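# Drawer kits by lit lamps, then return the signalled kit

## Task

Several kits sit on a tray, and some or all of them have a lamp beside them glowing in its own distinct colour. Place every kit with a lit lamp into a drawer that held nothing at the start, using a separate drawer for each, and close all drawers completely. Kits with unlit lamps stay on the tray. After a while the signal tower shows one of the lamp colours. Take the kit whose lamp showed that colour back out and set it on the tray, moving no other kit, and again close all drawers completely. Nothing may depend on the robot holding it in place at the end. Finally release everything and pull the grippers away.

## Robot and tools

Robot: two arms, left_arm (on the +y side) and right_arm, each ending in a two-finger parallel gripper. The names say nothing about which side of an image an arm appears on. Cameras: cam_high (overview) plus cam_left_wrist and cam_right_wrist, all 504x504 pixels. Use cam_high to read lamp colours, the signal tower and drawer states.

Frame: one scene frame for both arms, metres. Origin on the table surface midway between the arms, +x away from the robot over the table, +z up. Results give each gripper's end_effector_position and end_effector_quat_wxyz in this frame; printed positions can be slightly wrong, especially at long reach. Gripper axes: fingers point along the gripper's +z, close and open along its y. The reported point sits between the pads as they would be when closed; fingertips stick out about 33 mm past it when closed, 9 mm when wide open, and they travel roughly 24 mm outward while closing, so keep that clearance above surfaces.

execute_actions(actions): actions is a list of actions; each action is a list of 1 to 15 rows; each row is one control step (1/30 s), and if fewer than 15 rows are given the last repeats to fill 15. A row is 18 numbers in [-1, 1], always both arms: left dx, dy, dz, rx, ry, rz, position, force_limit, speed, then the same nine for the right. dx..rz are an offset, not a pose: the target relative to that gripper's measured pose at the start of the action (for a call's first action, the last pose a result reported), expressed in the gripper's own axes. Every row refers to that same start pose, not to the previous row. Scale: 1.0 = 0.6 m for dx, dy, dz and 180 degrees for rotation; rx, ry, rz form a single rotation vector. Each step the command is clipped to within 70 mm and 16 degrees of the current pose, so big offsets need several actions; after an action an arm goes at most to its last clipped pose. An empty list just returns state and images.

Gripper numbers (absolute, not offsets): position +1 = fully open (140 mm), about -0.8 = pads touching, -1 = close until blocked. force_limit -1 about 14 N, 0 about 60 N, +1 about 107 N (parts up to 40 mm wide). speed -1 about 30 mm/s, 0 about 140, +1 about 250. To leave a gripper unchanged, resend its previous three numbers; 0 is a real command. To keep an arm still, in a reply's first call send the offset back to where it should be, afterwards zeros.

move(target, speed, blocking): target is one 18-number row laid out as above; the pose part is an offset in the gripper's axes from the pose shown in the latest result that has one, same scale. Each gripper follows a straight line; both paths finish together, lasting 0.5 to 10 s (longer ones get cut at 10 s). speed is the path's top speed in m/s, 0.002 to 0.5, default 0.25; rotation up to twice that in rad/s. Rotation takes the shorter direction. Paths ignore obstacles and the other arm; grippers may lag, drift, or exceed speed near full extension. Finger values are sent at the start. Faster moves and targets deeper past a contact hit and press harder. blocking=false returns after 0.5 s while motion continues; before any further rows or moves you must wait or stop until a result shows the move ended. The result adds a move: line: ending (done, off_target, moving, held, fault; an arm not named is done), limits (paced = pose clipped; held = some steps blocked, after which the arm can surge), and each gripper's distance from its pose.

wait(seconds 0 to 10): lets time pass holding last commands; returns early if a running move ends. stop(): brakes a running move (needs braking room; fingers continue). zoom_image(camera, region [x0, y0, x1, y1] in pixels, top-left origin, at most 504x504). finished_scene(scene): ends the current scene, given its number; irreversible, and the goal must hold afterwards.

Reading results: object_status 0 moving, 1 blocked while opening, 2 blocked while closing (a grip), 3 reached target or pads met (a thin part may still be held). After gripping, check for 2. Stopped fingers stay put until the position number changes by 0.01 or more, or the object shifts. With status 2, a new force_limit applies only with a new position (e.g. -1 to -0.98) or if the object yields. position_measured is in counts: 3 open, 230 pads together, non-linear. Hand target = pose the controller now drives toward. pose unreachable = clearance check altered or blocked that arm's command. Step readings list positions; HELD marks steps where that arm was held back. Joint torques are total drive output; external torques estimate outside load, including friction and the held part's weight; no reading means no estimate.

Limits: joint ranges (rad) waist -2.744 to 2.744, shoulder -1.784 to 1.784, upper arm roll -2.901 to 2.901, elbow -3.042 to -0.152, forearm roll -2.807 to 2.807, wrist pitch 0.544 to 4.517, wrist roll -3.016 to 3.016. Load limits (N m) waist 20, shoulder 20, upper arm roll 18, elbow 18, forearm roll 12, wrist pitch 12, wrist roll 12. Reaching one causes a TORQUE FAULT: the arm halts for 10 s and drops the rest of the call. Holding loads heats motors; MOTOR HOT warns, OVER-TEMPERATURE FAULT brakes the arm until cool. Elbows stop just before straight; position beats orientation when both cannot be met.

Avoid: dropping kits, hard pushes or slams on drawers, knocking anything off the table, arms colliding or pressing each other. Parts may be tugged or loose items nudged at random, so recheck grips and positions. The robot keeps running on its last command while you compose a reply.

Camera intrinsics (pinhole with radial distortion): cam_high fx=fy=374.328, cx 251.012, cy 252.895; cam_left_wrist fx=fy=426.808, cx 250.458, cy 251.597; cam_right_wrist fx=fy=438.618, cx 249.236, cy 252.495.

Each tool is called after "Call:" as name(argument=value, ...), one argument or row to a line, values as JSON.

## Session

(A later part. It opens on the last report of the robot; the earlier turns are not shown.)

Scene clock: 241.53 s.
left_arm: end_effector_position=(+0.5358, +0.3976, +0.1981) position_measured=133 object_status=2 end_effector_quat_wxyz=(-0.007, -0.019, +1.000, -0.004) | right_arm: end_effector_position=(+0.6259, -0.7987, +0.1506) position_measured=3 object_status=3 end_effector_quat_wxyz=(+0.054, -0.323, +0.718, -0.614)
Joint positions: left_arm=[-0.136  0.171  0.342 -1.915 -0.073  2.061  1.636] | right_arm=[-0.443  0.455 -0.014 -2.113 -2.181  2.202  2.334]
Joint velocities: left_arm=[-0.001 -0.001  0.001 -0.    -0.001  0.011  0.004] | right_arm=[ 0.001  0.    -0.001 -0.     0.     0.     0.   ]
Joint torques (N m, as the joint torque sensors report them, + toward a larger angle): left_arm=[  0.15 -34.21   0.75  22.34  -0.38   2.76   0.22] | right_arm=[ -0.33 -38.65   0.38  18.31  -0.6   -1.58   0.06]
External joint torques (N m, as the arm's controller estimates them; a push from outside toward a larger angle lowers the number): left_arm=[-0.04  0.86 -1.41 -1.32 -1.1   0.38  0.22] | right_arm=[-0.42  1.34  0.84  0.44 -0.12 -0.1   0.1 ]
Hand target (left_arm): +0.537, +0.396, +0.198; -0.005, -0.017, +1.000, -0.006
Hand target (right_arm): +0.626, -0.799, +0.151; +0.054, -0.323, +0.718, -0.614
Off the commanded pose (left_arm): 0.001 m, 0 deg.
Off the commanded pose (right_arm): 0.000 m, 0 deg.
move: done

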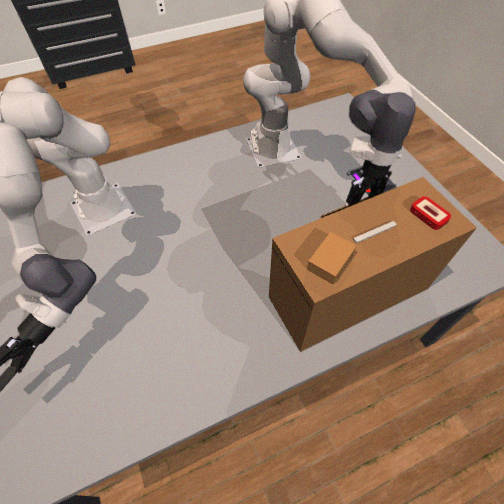

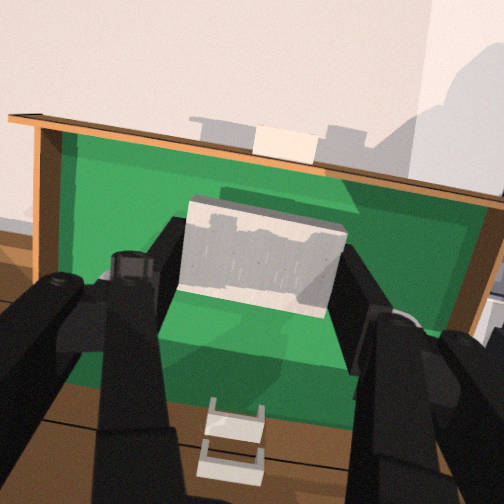

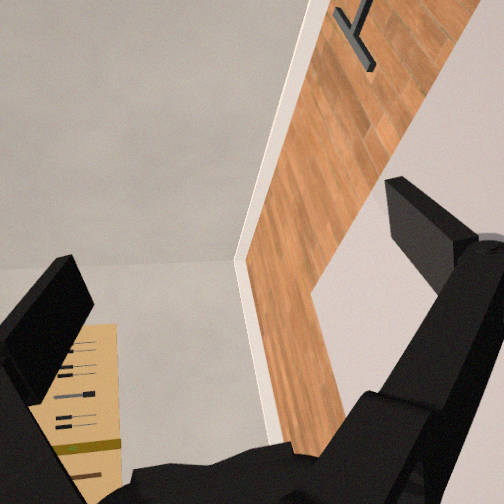

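Call:
move(
  target=[0,0,0.036,0,0,0,-1,0.3,-0.3,0,0,0,0,0,0,1,0,0],
  speed=0.015,
)

Scene clock: 244.43 s.
left_arm: end_effector_position=(+0.5349, +0.3983, +0.1772) position_measured=133 object_status=2 end_effector_quat_wxyz=(-0.008, -0.020, +1.000, -0.003) | right_arm: end_effector_position=(+0.6259, -0.7987, +0.1506) position_measured=3 object_status=3 end_effector_quat_wxyz=(+0.054, -0.323, +0.718, -0.614)
Joint positions: left_arm=[-0.136  0.192  0.342 -1.943 -0.08   2.106  1.639] | right_arm=[-0.443  0.455 -0.014 -2.113 -2.181  2.202  2.334]
Joint velocities: left_arm=[-0.    -0.     0.001  0.    -0.003  0.011  0.002] | right_arm=[ 0.001 -0.    -0.    -0.    -0.001  0.001  0.002]
Joint torques (N m, as the joint torque sensors report them, + toward a larger angle): left_arm=[  0.58 -33.52   1.78  21.91  -0.42   2.87   0.23] | right_arm=[ -0.54 -38.66   0.53  18.32  -0.57  -1.58   0.09]
External joint torques (N m, as the arm's controller estimates them; a push from outside toward a larger angle lowers the number): left_arm=[ 0.54  2.   -0.48 -1.52 -1.12  0.5   0.23] | right_arm=[-0.7   1.31  0.92  0.46 -0.09 -0.12  0.13]
Hand target (left_arm): +0.536, +0.397, +0.176; -0.007, -0.019, +1.000, -0.005
Hand target (right_arm): +0.626, -0.799, +0.151; +0.054, -0.323, +0.718, -0.614
Off the commanded pose (left_arm): 0.001 m, 0 deg.
Off the commanded pose (right_arm): 0.000 m, 0 deg.
move: done

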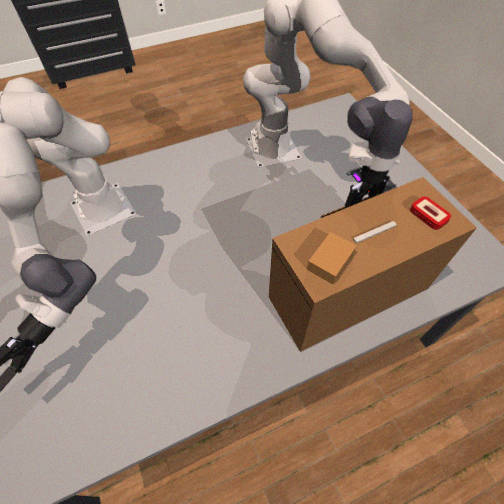

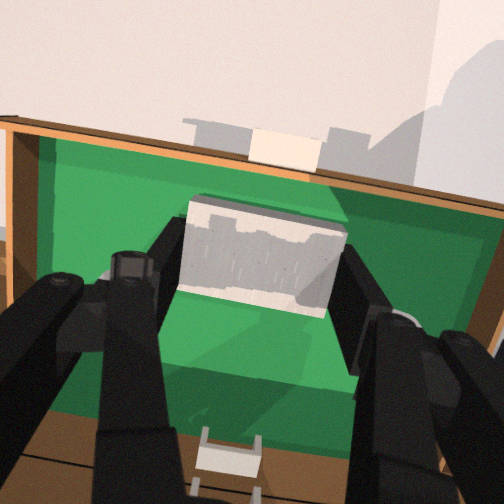

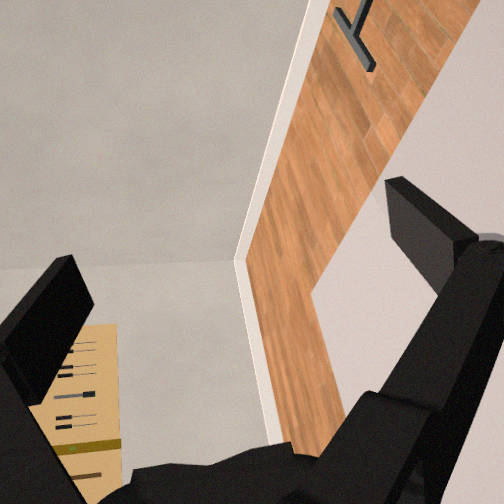

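Call:
move(
  target=[0,0,0.017,0,0,0,-1,0.3,-0.3,0,0,0,0,0,0,1,0,0],
  speed=0.015,
)

Scene clock: 246.20 s.
left_arm: end_effector_position=(+0.5371, +0.3988, +0.1733) position_measured=133 object_status=2 end_effector_quat_wxyz=(-0.004, -0.020, +1.000, -0.002) | right_arm: end_effector_position=(+0.6259, -0.7987, +0.1506) position_measured=3 object_status=3 end_effector_quat_wxyz=(+0.054, -0.323, +0.718, -0.614)
Joint positions: left_arm=[-0.136  0.196  0.342 -1.949 -0.082  2.125  1.64 ] | right_arm=[-0.443  0.455 -0.014 -2.113 -2.181  2.202  2.334]
Joint velocities: left_arm=[ 0.     0.001 -0.001 -0.001 -0.002  0.009 -0.001] | right_arm=[ 0.    -0.    -0.001 -0.    -0.    -0.001 -0.001]
Joint torques (N m, as the joint torque sensors report them, + toward a larger angle): left_arm=[  1.57 -30.13   1.7   19.65  -0.51   2.75   0.32] | right_arm=[ -0.54 -38.62   0.47  18.27  -0.59  -1.56   0.03]
External joint torques (N m, as the arm's controller estimates them; a push from outside toward a larger angle lowers the number): left_arm=[ 1.61  5.21 -0.52 -3.57 -1.2   0.37  0.32] | right_arm=[-0.46  1.39  1.08  0.37 -0.11 -0.06  0.07]
Hand target (left_arm): +0.535, +0.398, +0.167; -0.008, -0.020, +1.000, -0.003
Hand target (right_arm): +0.626, -0.799, +0.151; +0.054, -0.323, +0.718, -0.614
Off the commanded pose (left_arm): 0.007 m, 0 deg.
Off the commanded pose (right_arm): 0.000 m, 0 deg.
move: off_target (left_arm)

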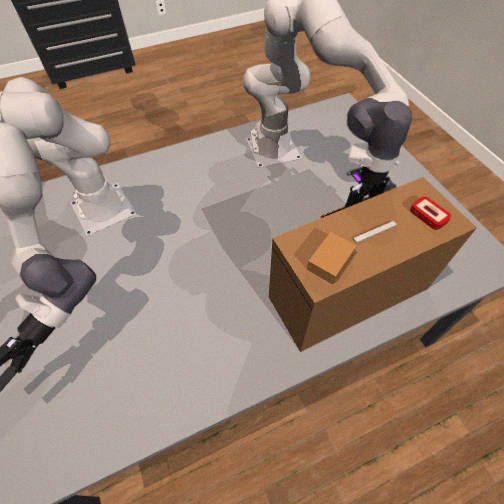

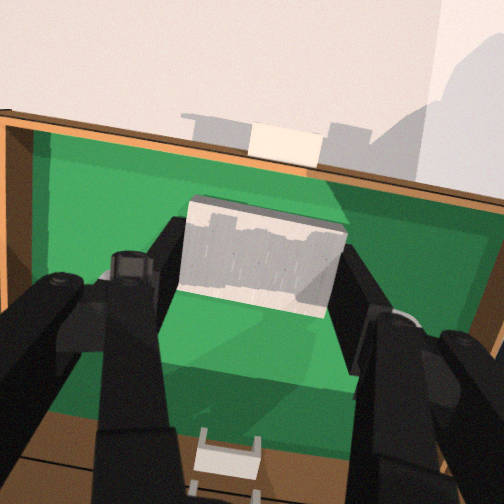

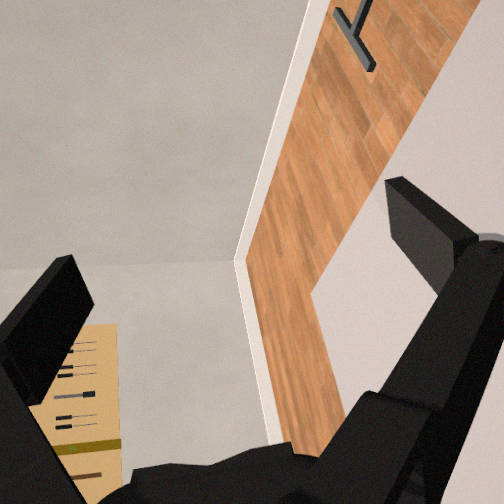

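Call:
move(
  target=[0,0,-0.002,0,0,0,0.3,0.3,0,0,0,0,0,0,0,1,0,0],
)

Call:
move(
  target=[0,0,-0.09,0,0,0,0.3,0.3,0,0,0,0,0,0,0,1,0,0],
)

Call:
move(
  target=[0.167,-0.005,0,0,-0.155,0,-0.1,0.3,0,0,0,0,0,0,0,1,0,0],
)

Call:
move(
  target=[0.043,0,0.08,0,0,0,-0.1,0.3,0,0,0,0,0,0,0,1,0,0],
  speed=0.1,
)

Scene clock: 250.77 s.
left_arm: end_effector_position=(+0.5372, +0.3987, +0.1733) position_measured=91 object_status=3 end_effector_quat_wxyz=(-0.004, -0.020, +1.000, -0.002) | right_arm: end_effector_position=(+0.6259, -0.7987, +0.1506) position_measured=3 object_status=3 end_effector_quat_wxyz=(+0.054, -0.323, +0.718, -0.614)
Joint positions: left_arm=[-0.136  0.196  0.342 -1.95  -0.082  2.125  1.64 ] | right_arm=[-0.443  0.455 -0.014 -2.113 -2.181  2.202  2.334]
Joint velocities: left_arm=[-0.001  0.     0.001 -0.     0.    -0.001  0.001] | right_arm=[-0.001 -0.    -0.001 -0.001  0.001  0.001 -0.001]
Joint torques (N m, as the joint torque sensors report them, + toward a larger angle): left_arm=[  0.12 -35.73   2.17  23.62   0.83   1.92   0.08] | right_arm=[ -0.34 -38.4    0.41  18.22  -0.57  -1.56   0.04]
External joint torques (N m, as the arm's controller estimates them; a push from outside toward a larger angle lowers the number): left_arm=[ 0.11 -0.13 -0.11  0.23  0.13 -0.49  0.08] | right_arm=[-0.35  1.57  0.95  0.37 -0.09 -0.08  0.08]
Hand target (left_arm): +0.537, +0.399, +0.174; -0.004, -0.020, +1.000, -0.002
Hand target (right_arm): +0.626, -0.799, +0.151; +0.054, -0.323, +0.718, -0.614
Off the commanded pose (left_arm): 0.001 m, 0 deg.
Off the commanded pose (right_arm): 0.000 m, 0 deg.
move: done

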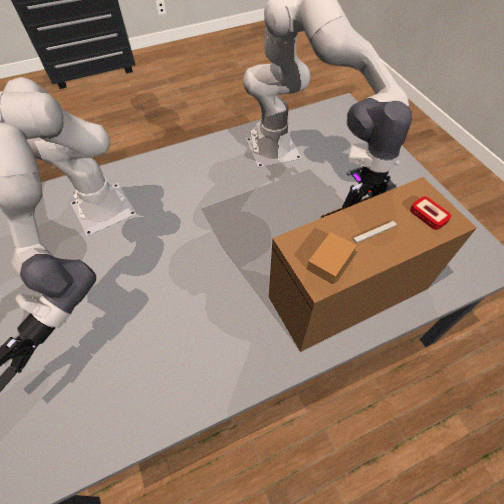

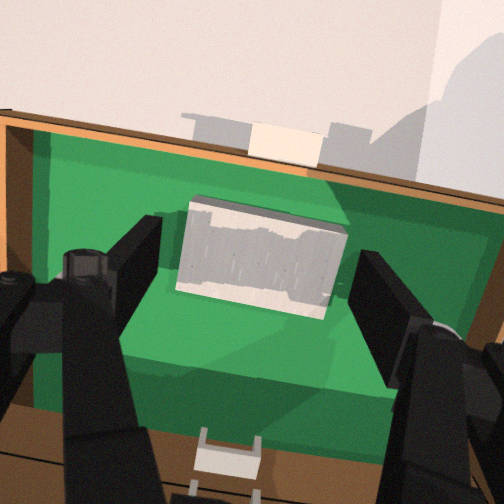

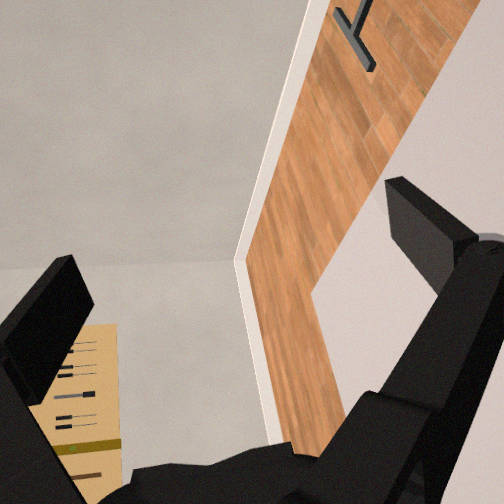

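Scene clock: 251.77 s.
left_arm: end_effector_position=(+0.5379, +0.3992, +0.2275) position_measured=91 object_status=3 end_effector_quat_wxyz=(-0.002, -0.020, +1.000, -0.003) | right_arm: end_effector_position=(+0.6259, -0.7987, +0.1506) position_measured=3 object_status=3 end_effector_quat_wxyz=(+0.054, -0.323, +0.718, -0.614)
Joint positions: left_arm=[-0.136  0.144  0.343 -1.873 -0.06   2.004  1.627] | right_arm=[-0.443  0.455 -0.014 -2.113 -2.181  2.202  2.334]
Joint velocities: left_arm=[ 0.001  0.001 -0.     0.001 -0.001 -0.012 -0.005] | right_arm=[-0.002 -0.001 -0.001 -0.001 -0.001  0.001 -0.   ]
Joint torques (N m, as the joint torque sensors report them, + toward a larger angle): left_arm=[ -0.55 -32.97   1.97  24.99   1.63   1.9   -0.11] | right_arm=[ -0.44 -38.45   0.68  18.47  -0.58  -1.57   0.04]
External joint torques (N m, as the arm's controller estimates them; a push from outside toward a larger angle lowers the number): left_arm=[-0.59  1.53  0.25  0.95  0.89 -0.52 -0.11] | right_arm=[-0.31  1.55  1.34  0.59 -0.1  -0.07  0.08]
Hand target (left_arm): +0.537, +0.400, +0.228; -0.004, -0.021, +1.000, -0.001
Hand target (right_arm): +0.626, -0.799, +0.151; +0.054, -0.323, +0.718, -0.614
Off the commanded pose (left_arm): 0.000 m, 0 deg.
Off the commanded pose (right_arm): 0.000 m, 0 deg.
move: done

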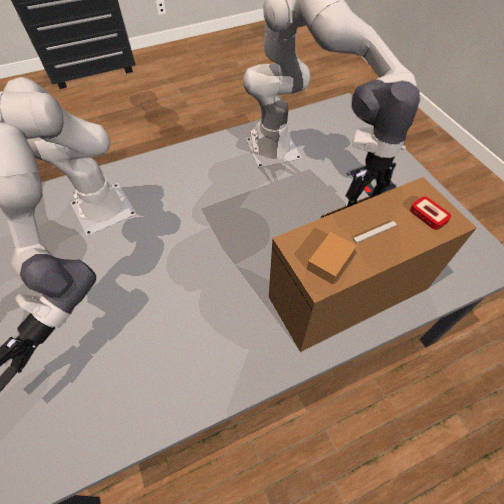

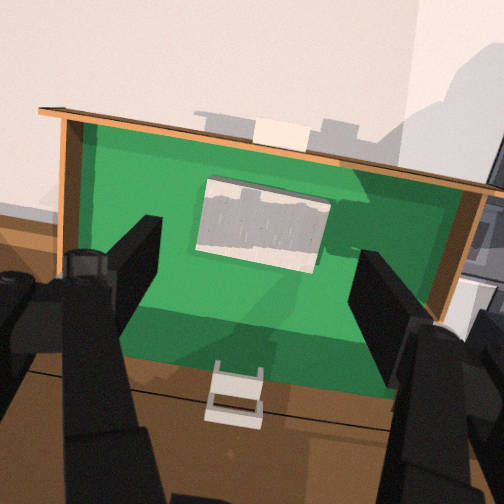

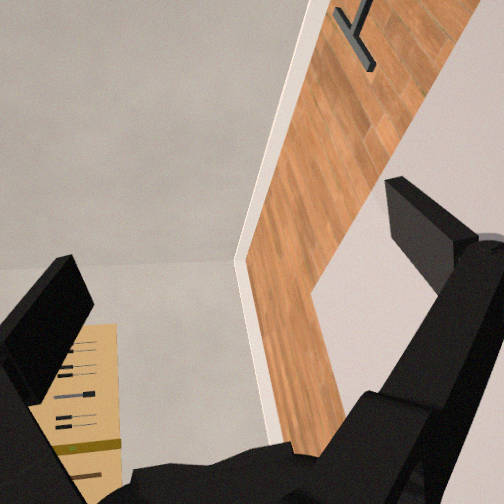

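Scene clock: 253.57 s.
left_arm: end_effector_position=(+0.4394, +0.3918, +0.2292) position_measured=141 object_status=3 end_effector_quat_wxyz=(+0.239, -0.016, +0.971, +0.002) | right_arm: end_effector_position=(+0.6259, -0.7987, +0.1506) position_measured=3 object_status=3 end_effector_quat_wxyz=(+0.054, -0.323, +0.718, -0.614)
Joint positions: left_arm=[ 0.014 -0.511  0.197 -2.757  0.184  2.733  1.464] | right_arm=[-0.443  0.455 -0.014 -2.113 -2.181  2.202  2.334]
Joint velocities: left_arm=[ 0.002  0.    -0.003 -0.003 -0.001  0.012 -0.013] | right_arm=[ 0.     0.     0.    -0.001  0.001  0.001  0.001]
Joint torques (N m, as the joint torque sensors report them, + toward a larger angle): left_arm=[  2.04 -12.91  -3.51  21.51   0.28   3.73   0.01] | right_arm=[ -0.37 -38.68   0.56  18.23  -0.6   -1.59   0.06]
External joint torques (N m, as the arm's controller estimates them; a push from outside toward a larger angle lowers the number): left_arm=[ 2.07 -0.04 -0.91 -1.73 -0.29  0.48  0.02] | right_arm=[-0.31  1.25  1.14  0.4  -0.12 -0.1   0.1 ]
Hand target (left_arm): +0.439, +0.392, +0.229; +0.240, -0.019, +0.970, +0.002
Hand target (right_arm): +0.626, -0.799, +0.151; +0.054, -0.323, +0.718, -0.614
Off the commanded pose (left_arm): 0.002 m, 0 deg.
Off the commanded pose (right_arm): 0.000 m, 0 deg.
move: done

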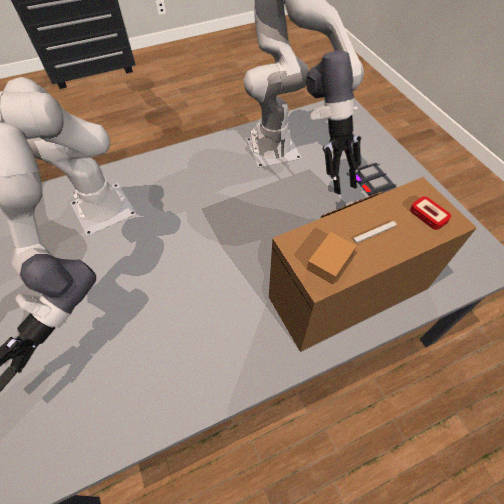

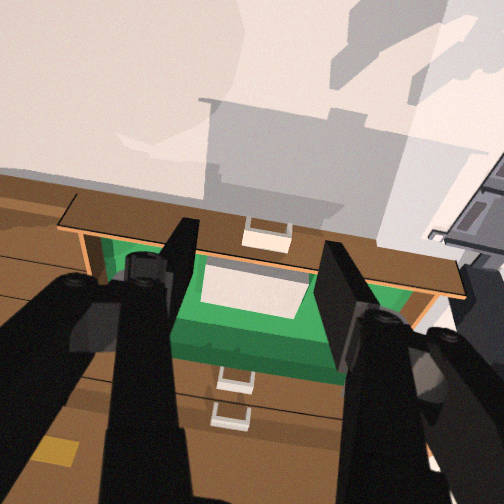

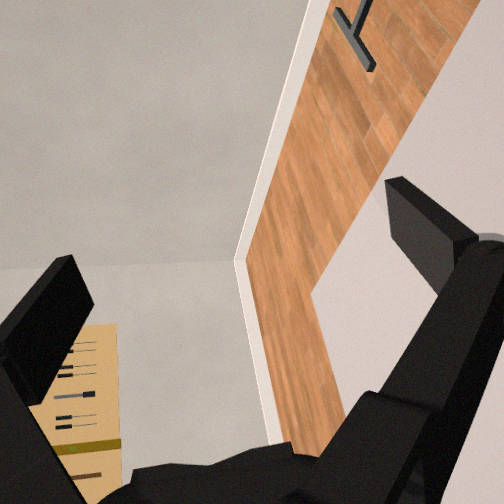

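Scene clock: 254.73 s.
left_arm: end_effector_position=(+0.4395, +0.3885, +0.1747) position_measured=141 object_status=3 end_effector_quat_wxyz=(+0.239, -0.014, +0.971, -0.000) | right_arm: end_effector_position=(+0.6259, -0.7987, +0.1506) position_measured=3 object_status=3 end_effector_quat_wxyz=(+0.054, -0.323, +0.718, -0.614)
Joint positions: left_arm=[ 0.017 -0.385  0.204 -2.819  0.184  2.919  1.464] | right_arm=[-0.443  0.455 -0.014 -2.113 -2.181  2.202  2.334]
Joint velocities: left_arm=[-0.     0.     0.     0.     0.     0.012  0.001] | right_arm=[ 0.001  0.    -0.001 -0.     0.     0.001  0.001]
Joint torques (N m, as the joint torque sensors report them, + toward a larger angle): left_arm=[  2.   -13.98  -2.79  20.43   0.82   3.69   0.12] | right_arm=[ -0.61 -38.59   0.35  18.39  -0.6   -1.59   0.04]
External joint torques (N m, as the arm's controller estimates them; a push from outside toward a larger angle lowers the number): left_arm=[ 2.    1.33 -0.85 -0.99  0.37  0.43  0.14] | right_arm=[-0.68  1.26  0.82  0.61 -0.12 -0.12  0.08]
Hand target (left_arm): +0.439, +0.390, +0.174; +0.239, -0.014, +0.971, +0.000
Hand target (right_arm): +0.626, -0.799, +0.151; +0.054, -0.323, +0.718, -0.614
Off the commanded pose (left_arm): 0.003 m, 0 deg.
Off the commanded pose (right_arm): 0.000 m, 0 deg.
move: done

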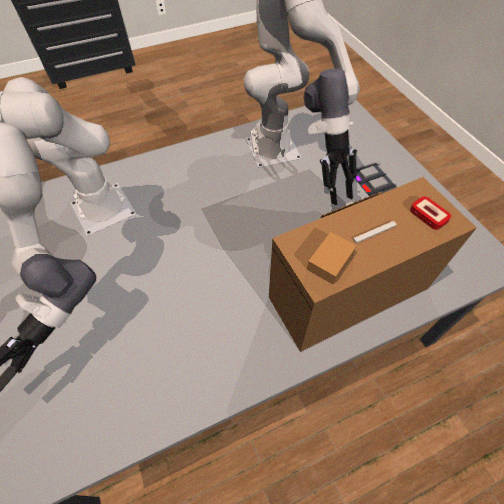

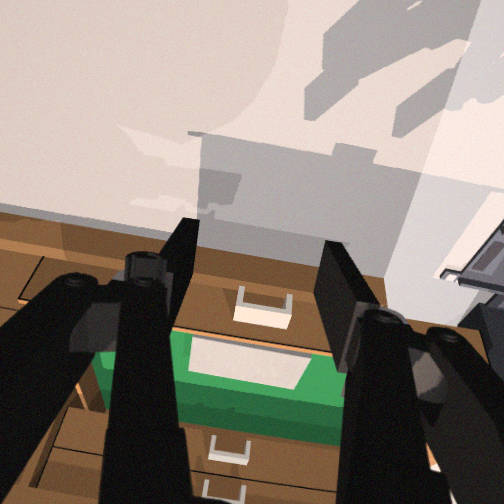

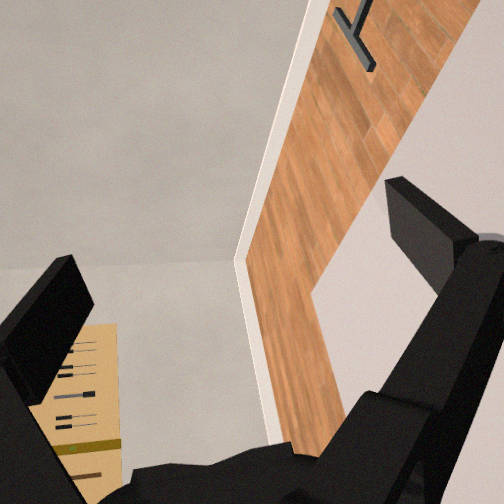

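Call:
move(
  target=[-0.233,0.015,0.13,0,-0.063,0,-0.1,0.3,0,0,0,0,0,0,0,1,0,0],
  speed=0.07,
)

Call:
move(
  target=[-0.009,0,0.007,0,0,0,-0.1,0.3,0,0,0,0,0,0,0,1,0,0],
  speed=0.02,
)

Scene clock: 259.37 s.
left_arm: end_effector_position=(+0.5959, +0.3941, +0.1646) position_measured=141 object_status=3 end_effector_quat_wxyz=(+0.323, -0.026, +0.946, +0.009) | right_arm: end_effector_position=(+0.6259, -0.7987, +0.1506) position_measured=3 object_status=3 end_effector_quat_wxyz=(+0.054, -0.323, +0.718, -0.614)
Joint positions: left_arm=[-0.057  0.09   0.203 -2.479 -0.146  3.226  1.67 ] | right_arm=[-0.443  0.455 -0.014 -2.113 -2.181  2.202  2.334]
Joint velocities: left_arm=[ 0.382 -0.001 -0.382  0.004 -0.066  0.012  0.09 ] | right_arm=[ 0.001  0.001 -0.001 -0.001  0.001  0.     0.   ]
Joint torques (N m, as the joint torque sensors report them, + toward a larger angle): left_arm=[  2.8  -28.41   0.    21.47  -0.59   4.36   0.26] | right_arm=[ -0.55 -38.62   0.77  18.34  -0.56  -1.57   0.06]
External joint torques (N m, as the arm's controller estimates them; a push from outside toward a larger angle lowers the number): left_arm=[ 3.05  1.12 -0.58  1.9  -1.22  1.    0.28] | right_arm=[-0.53  1.24  1.32  0.56 -0.09 -0.09  0.1 ]
Hand target (left_arm): +0.600, +0.397, +0.169; +0.329, -0.019, +0.944, +0.012
Hand target (right_arm): +0.626, -0.799, +0.151; +0.054, -0.323, +0.718, -0.614
Off the commanded pose (left_arm): 0.010 m, 2 deg.
Off the commanded pose (right_arm): 0.000 m, 0 deg.
move: off_target (left_arm)

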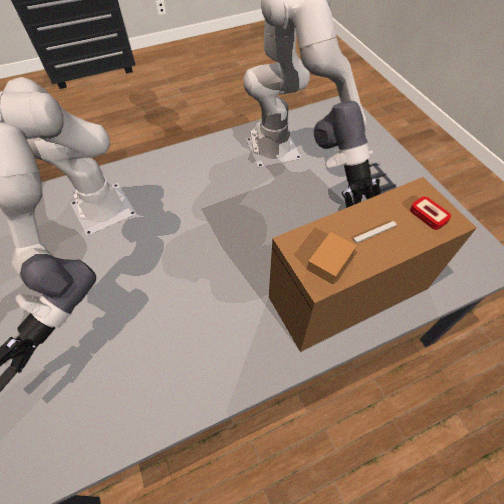

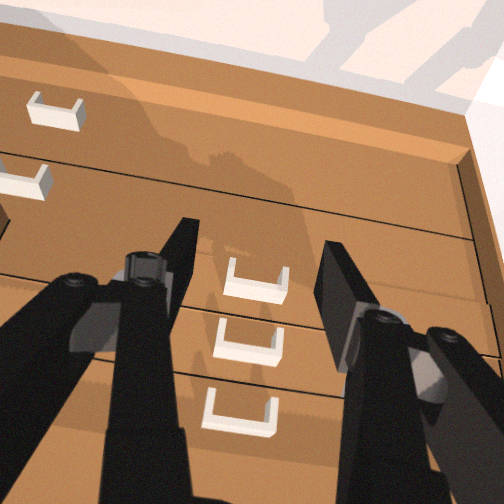

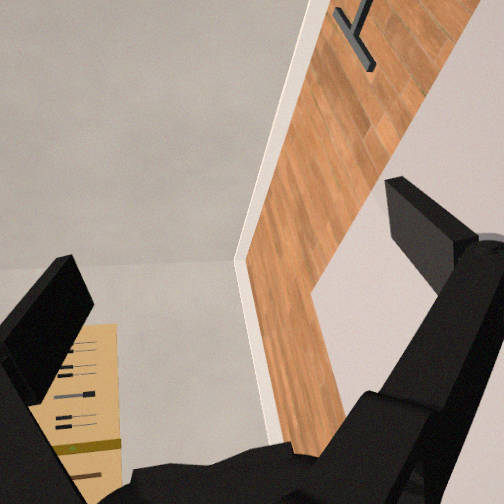

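Scene clock: 260.07 s.
left_arm: end_effector_position=(+0.5997, +0.3942, +0.1643) position_measured=141 object_status=3 end_effector_quat_wxyz=(+0.322, -0.025, +0.946, +0.009) | right_arm: end_effector_position=(+0.6259, -0.7987, +0.1506) position_measured=3 object_status=3 end_effector_quat_wxyz=(+0.054, -0.323, +0.718, -0.614)
Joint positions: left_arm=[-0.043  0.099  0.189 -2.464 -0.146  3.217  1.673] | right_arm=[-0.443  0.455 -0.014 -2.113 -2.181  2.202  2.334]
Joint velocities: left_arm=[ 0.017  0.    -0.015  0.002 -0.    -0.005  0.006] | right_arm=[ 0.     0.001  0.    -0.001  0.002  0.    -0.001]
Joint torques (N m, as the joint torque sensors report them, + toward a larger angle): left_arm=[  2.2  -24.79  -1.07  23.14  -0.46   3.76  -0.01] | right_arm=[ -0.48 -38.69   0.52  18.39  -0.59  -1.58   0.06]
External joint torques (N m, as the arm's controller estimates them; a push from outside toward a larger angle lowers the number): left_arm=[ 2.18  5.23 -1.77  3.5  -1.06  0.4   0.  ] | right_arm=[-0.45  1.16  1.08  0.58 -0.12 -0.1   0.1 ]
Hand target (left_arm): +0.603, +0.394, +0.165; +0.323, -0.026, +0.946, +0.009
Hand target (right_arm): +0.626, -0.799, +0.151; +0.054, -0.323, +0.718, -0.614
Off the commanded pose (left_arm): 0.003 m, 0 deg.
Off the commanded pose (right_arm): 0.000 m, 0 deg.
move: done

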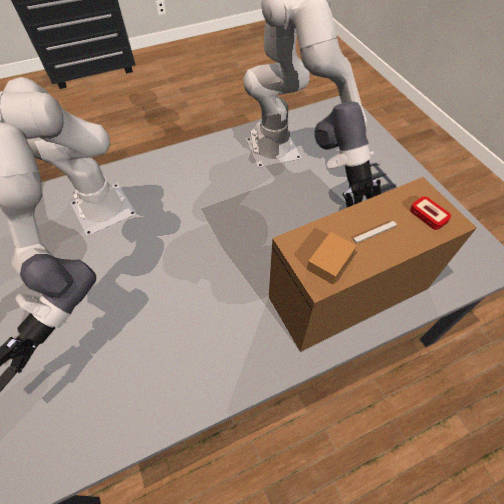

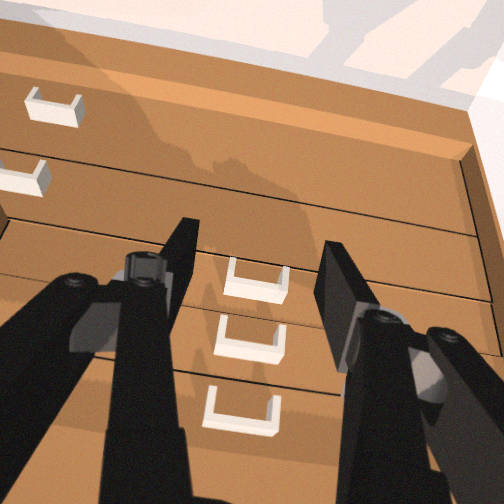

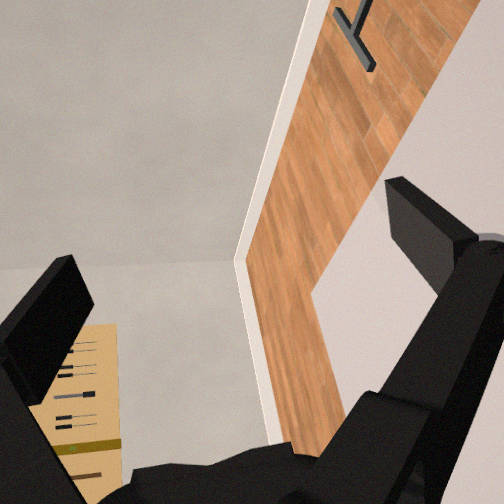

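Call:
move(
  target=[-0.006,0,-0.021,0,-0.01,0.013,-0.1,0.3,0,0,0,0,0,0,0,1,0,0],
  speed=0.03,
)

Call:
move(
  target=[-0.016,0,0.013,0,0,0,-0.1,0.3,0,0,0,0,0,0,0,1,0,0],
  speed=0.02,
)

Call:
move(
  target=[-0.007,0,-0.034,0,0,0,-0.1,0.3,0,0,0,0,0,0,0,1,0,0],
  speed=0.03,
)

Scene clock: 264.10 s.
left_arm: end_effector_position=(+0.5950, +0.3949, +0.1757) position_measured=141 object_status=3 end_effector_quat_wxyz=(+0.335, -0.010, +0.942, +0.014) | right_arm: end_effector_position=(+0.6259, -0.7987, +0.1506) position_measured=3 object_status=3 end_effector_quat_wxyz=(+0.054, -0.323, +0.718, -0.614)
Joint positions: left_arm=[-0.045  0.065  0.196 -2.498 -0.121  3.245  1.686] | right_arm=[-0.443  0.455 -0.014 -2.113 -2.181  2.202  2.334]
Joint velocities: left_arm=[-0.011 -0.003  0.011 -0.005  0.014  0.011  0.003] | right_arm=[-0.001  0.     0.001 -0.002 -0.001  0.     0.001]
Joint torques (N m, as the joint torque sensors report them, + toward a larger angle): left_arm=[ -1.15 -29.11   1.33  17.95   1.69   3.87   0.23] | right_arm=[ -0.41 -38.63   0.5   18.41  -0.61  -1.58   0.04]
External joint torques (N m, as the arm's controller estimates them; a push from outside toward a larger angle lowers the number): left_arm=[-1.13 -0.22  0.92 -1.84  1.1   0.48  0.24] | right_arm=[-0.37  1.21  1.07  0.66 -0.14 -0.11  0.08]
Hand target (left_arm): +0.595, +0.394, +0.177; +0.336, -0.005, +0.942, +0.015
Hand target (right_arm): +0.626, -0.799, +0.151; +0.054, -0.323, +0.718, -0.614
Off the commanded pose (left_arm): 0.001 m, 1 deg.
Off the commanded pose (right_arm): 0.000 m, 0 deg.
move: done

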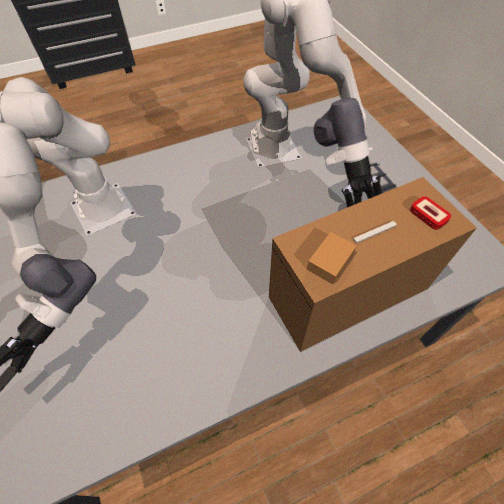

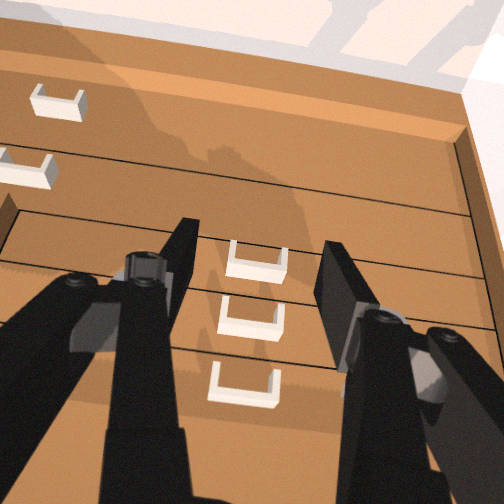

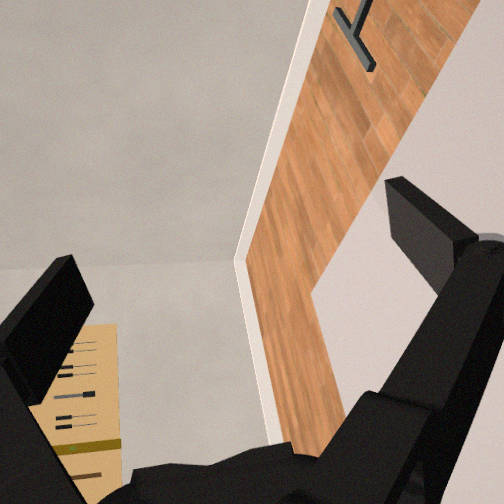

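Scene clock: 264.93 s.
left_arm: end_effector_position=(+0.6024, +0.3947, +0.1760) position_measured=141 object_status=3 end_effector_quat_wxyz=(+0.332, -0.010, +0.943, +0.013) | right_arm: end_effector_position=(+0.6259, -0.7987, +0.1506) position_measured=3 object_status=3 end_effector_quat_wxyz=(+0.054, -0.323, +0.718, -0.614)
Joint positions: left_arm=[-0.02   0.081  0.171 -2.469 -0.123  3.228  1.689] | right_arm=[-0.443  0.455 -0.014 -2.113 -2.181  2.202  2.334]
Joint velocities: left_arm=[ 0.035  0.    -0.034  0.004 -0.006 -0.008  0.008] | right_arm=[ 0.001  0.    -0.    -0.001 -0.     0.     0.001]
Joint torques (N m, as the joint torque sensors report them, + toward a larger angle): left_arm=[  1.02 -20.99  -2.12  26.7   -0.47   4.35  -0.09] | right_arm=[ -0.44 -38.75   0.66  18.29  -0.6   -1.6    0.07]
External joint torques (N m, as the arm's controller estimates them; a push from outside toward a larger angle lowers the number): left_arm=[ 0.94  8.97 -2.71  6.69 -1.06  0.94 -0.07] | right_arm=[-0.55  1.13  1.1   0.49 -0.12 -0.14  0.11]
Hand target (left_arm): +0.607, +0.395, +0.176; +0.335, -0.010, +0.942, +0.014
Hand target (right_arm): +0.626, -0.799, +0.151; +0.054, -0.323, +0.718, -0.614
Off the commanded pose (left_arm): 0.005 m, 0 deg.
Off the commanded pose (right_arm): 0.000 m, 0 deg.
move: off_target (left_arm)

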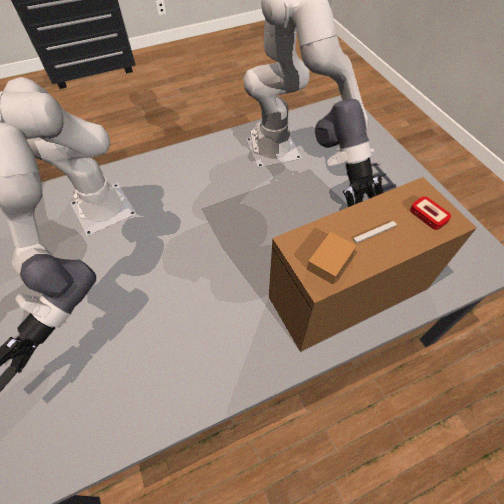

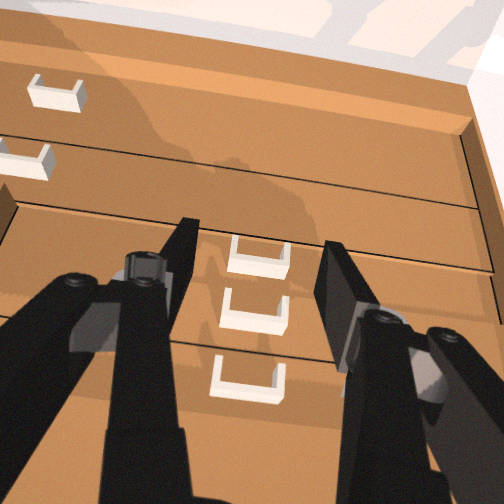

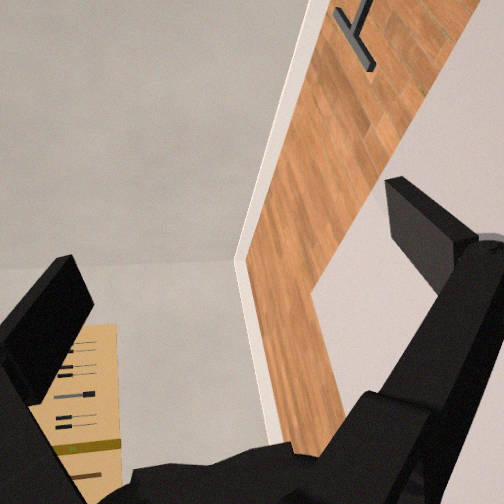

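Scene clock: 266.10 s.
left_arm: end_effector_position=(+0.5943, +0.3943, +0.1960) position_measured=141 object_status=3 end_effector_quat_wxyz=(+0.335, -0.001, +0.942, +0.014) | right_arm: end_effector_position=(+0.6259, -0.7987, +0.1506) position_measured=3 object_status=3 end_effector_quat_wxyz=(+0.054, -0.323, +0.718, -0.614)
Joint positions: left_arm=[-0.061  0.014  0.231 -2.494 -0.032  3.191  1.635] | right_arm=[-0.443  0.455 -0.014 -2.113 -2.181  2.202  2.334]
Joint velocities: left_arm=[-0.002  0.     0.007 -0.     0.074 -0.007 -0.069] | right_arm=[-0.001 -0.    -0.    -0.001 -0.    -0.    -0.   ]
Joint torques (N m, as the joint torque sensors report them, + toward a larger angle): left_arm=[  1.36 -28.31   0.14  18.64   1.57   3.01  -0.14] | right_arm=[ -0.46 -38.31   0.56  18.33  -0.59  -1.59   0.06]
External joint torques (N m, as the arm's controller estimates them; a push from outside toward a larger angle lowers the number): left_arm=[ 1.46 -0.43  0.15 -2.01  1.05 -0.39 -0.12] | right_arm=[-0.3   1.57  1.23  0.53 -0.11 -0.1   0.1 ]
Hand target (left_arm): +0.593, +0.395, +0.195; +0.333, -0.008, +0.943, +0.012
Hand target (right_arm): +0.626, -0.799, +0.151; +0.054, -0.323, +0.718, -0.614
Off the commanded pose (left_arm): 0.002 m, 1 deg.
Off the commanded pose (right_arm): 0.000 m, 0 deg.
move: done

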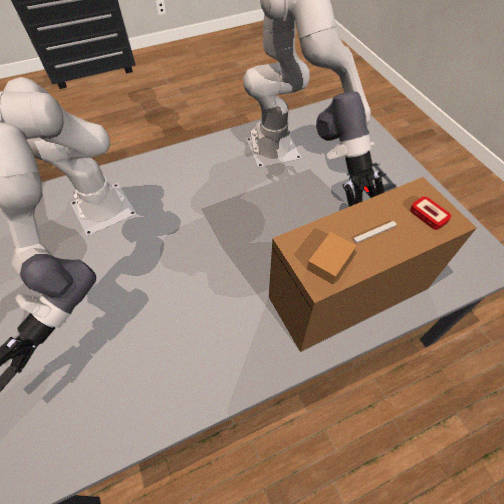

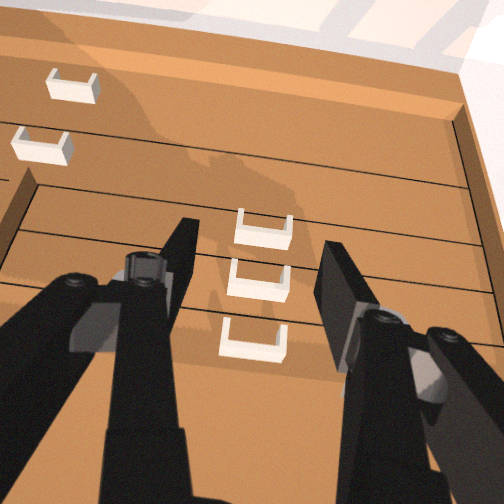

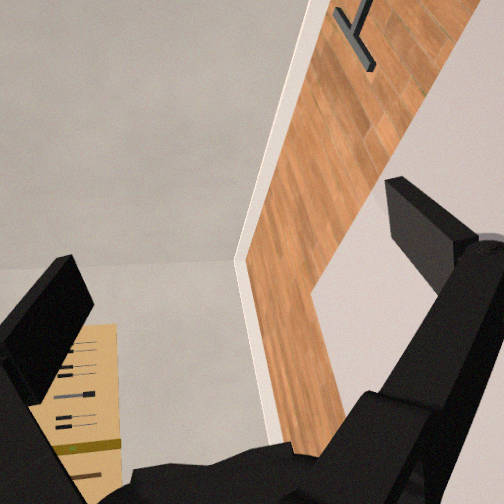

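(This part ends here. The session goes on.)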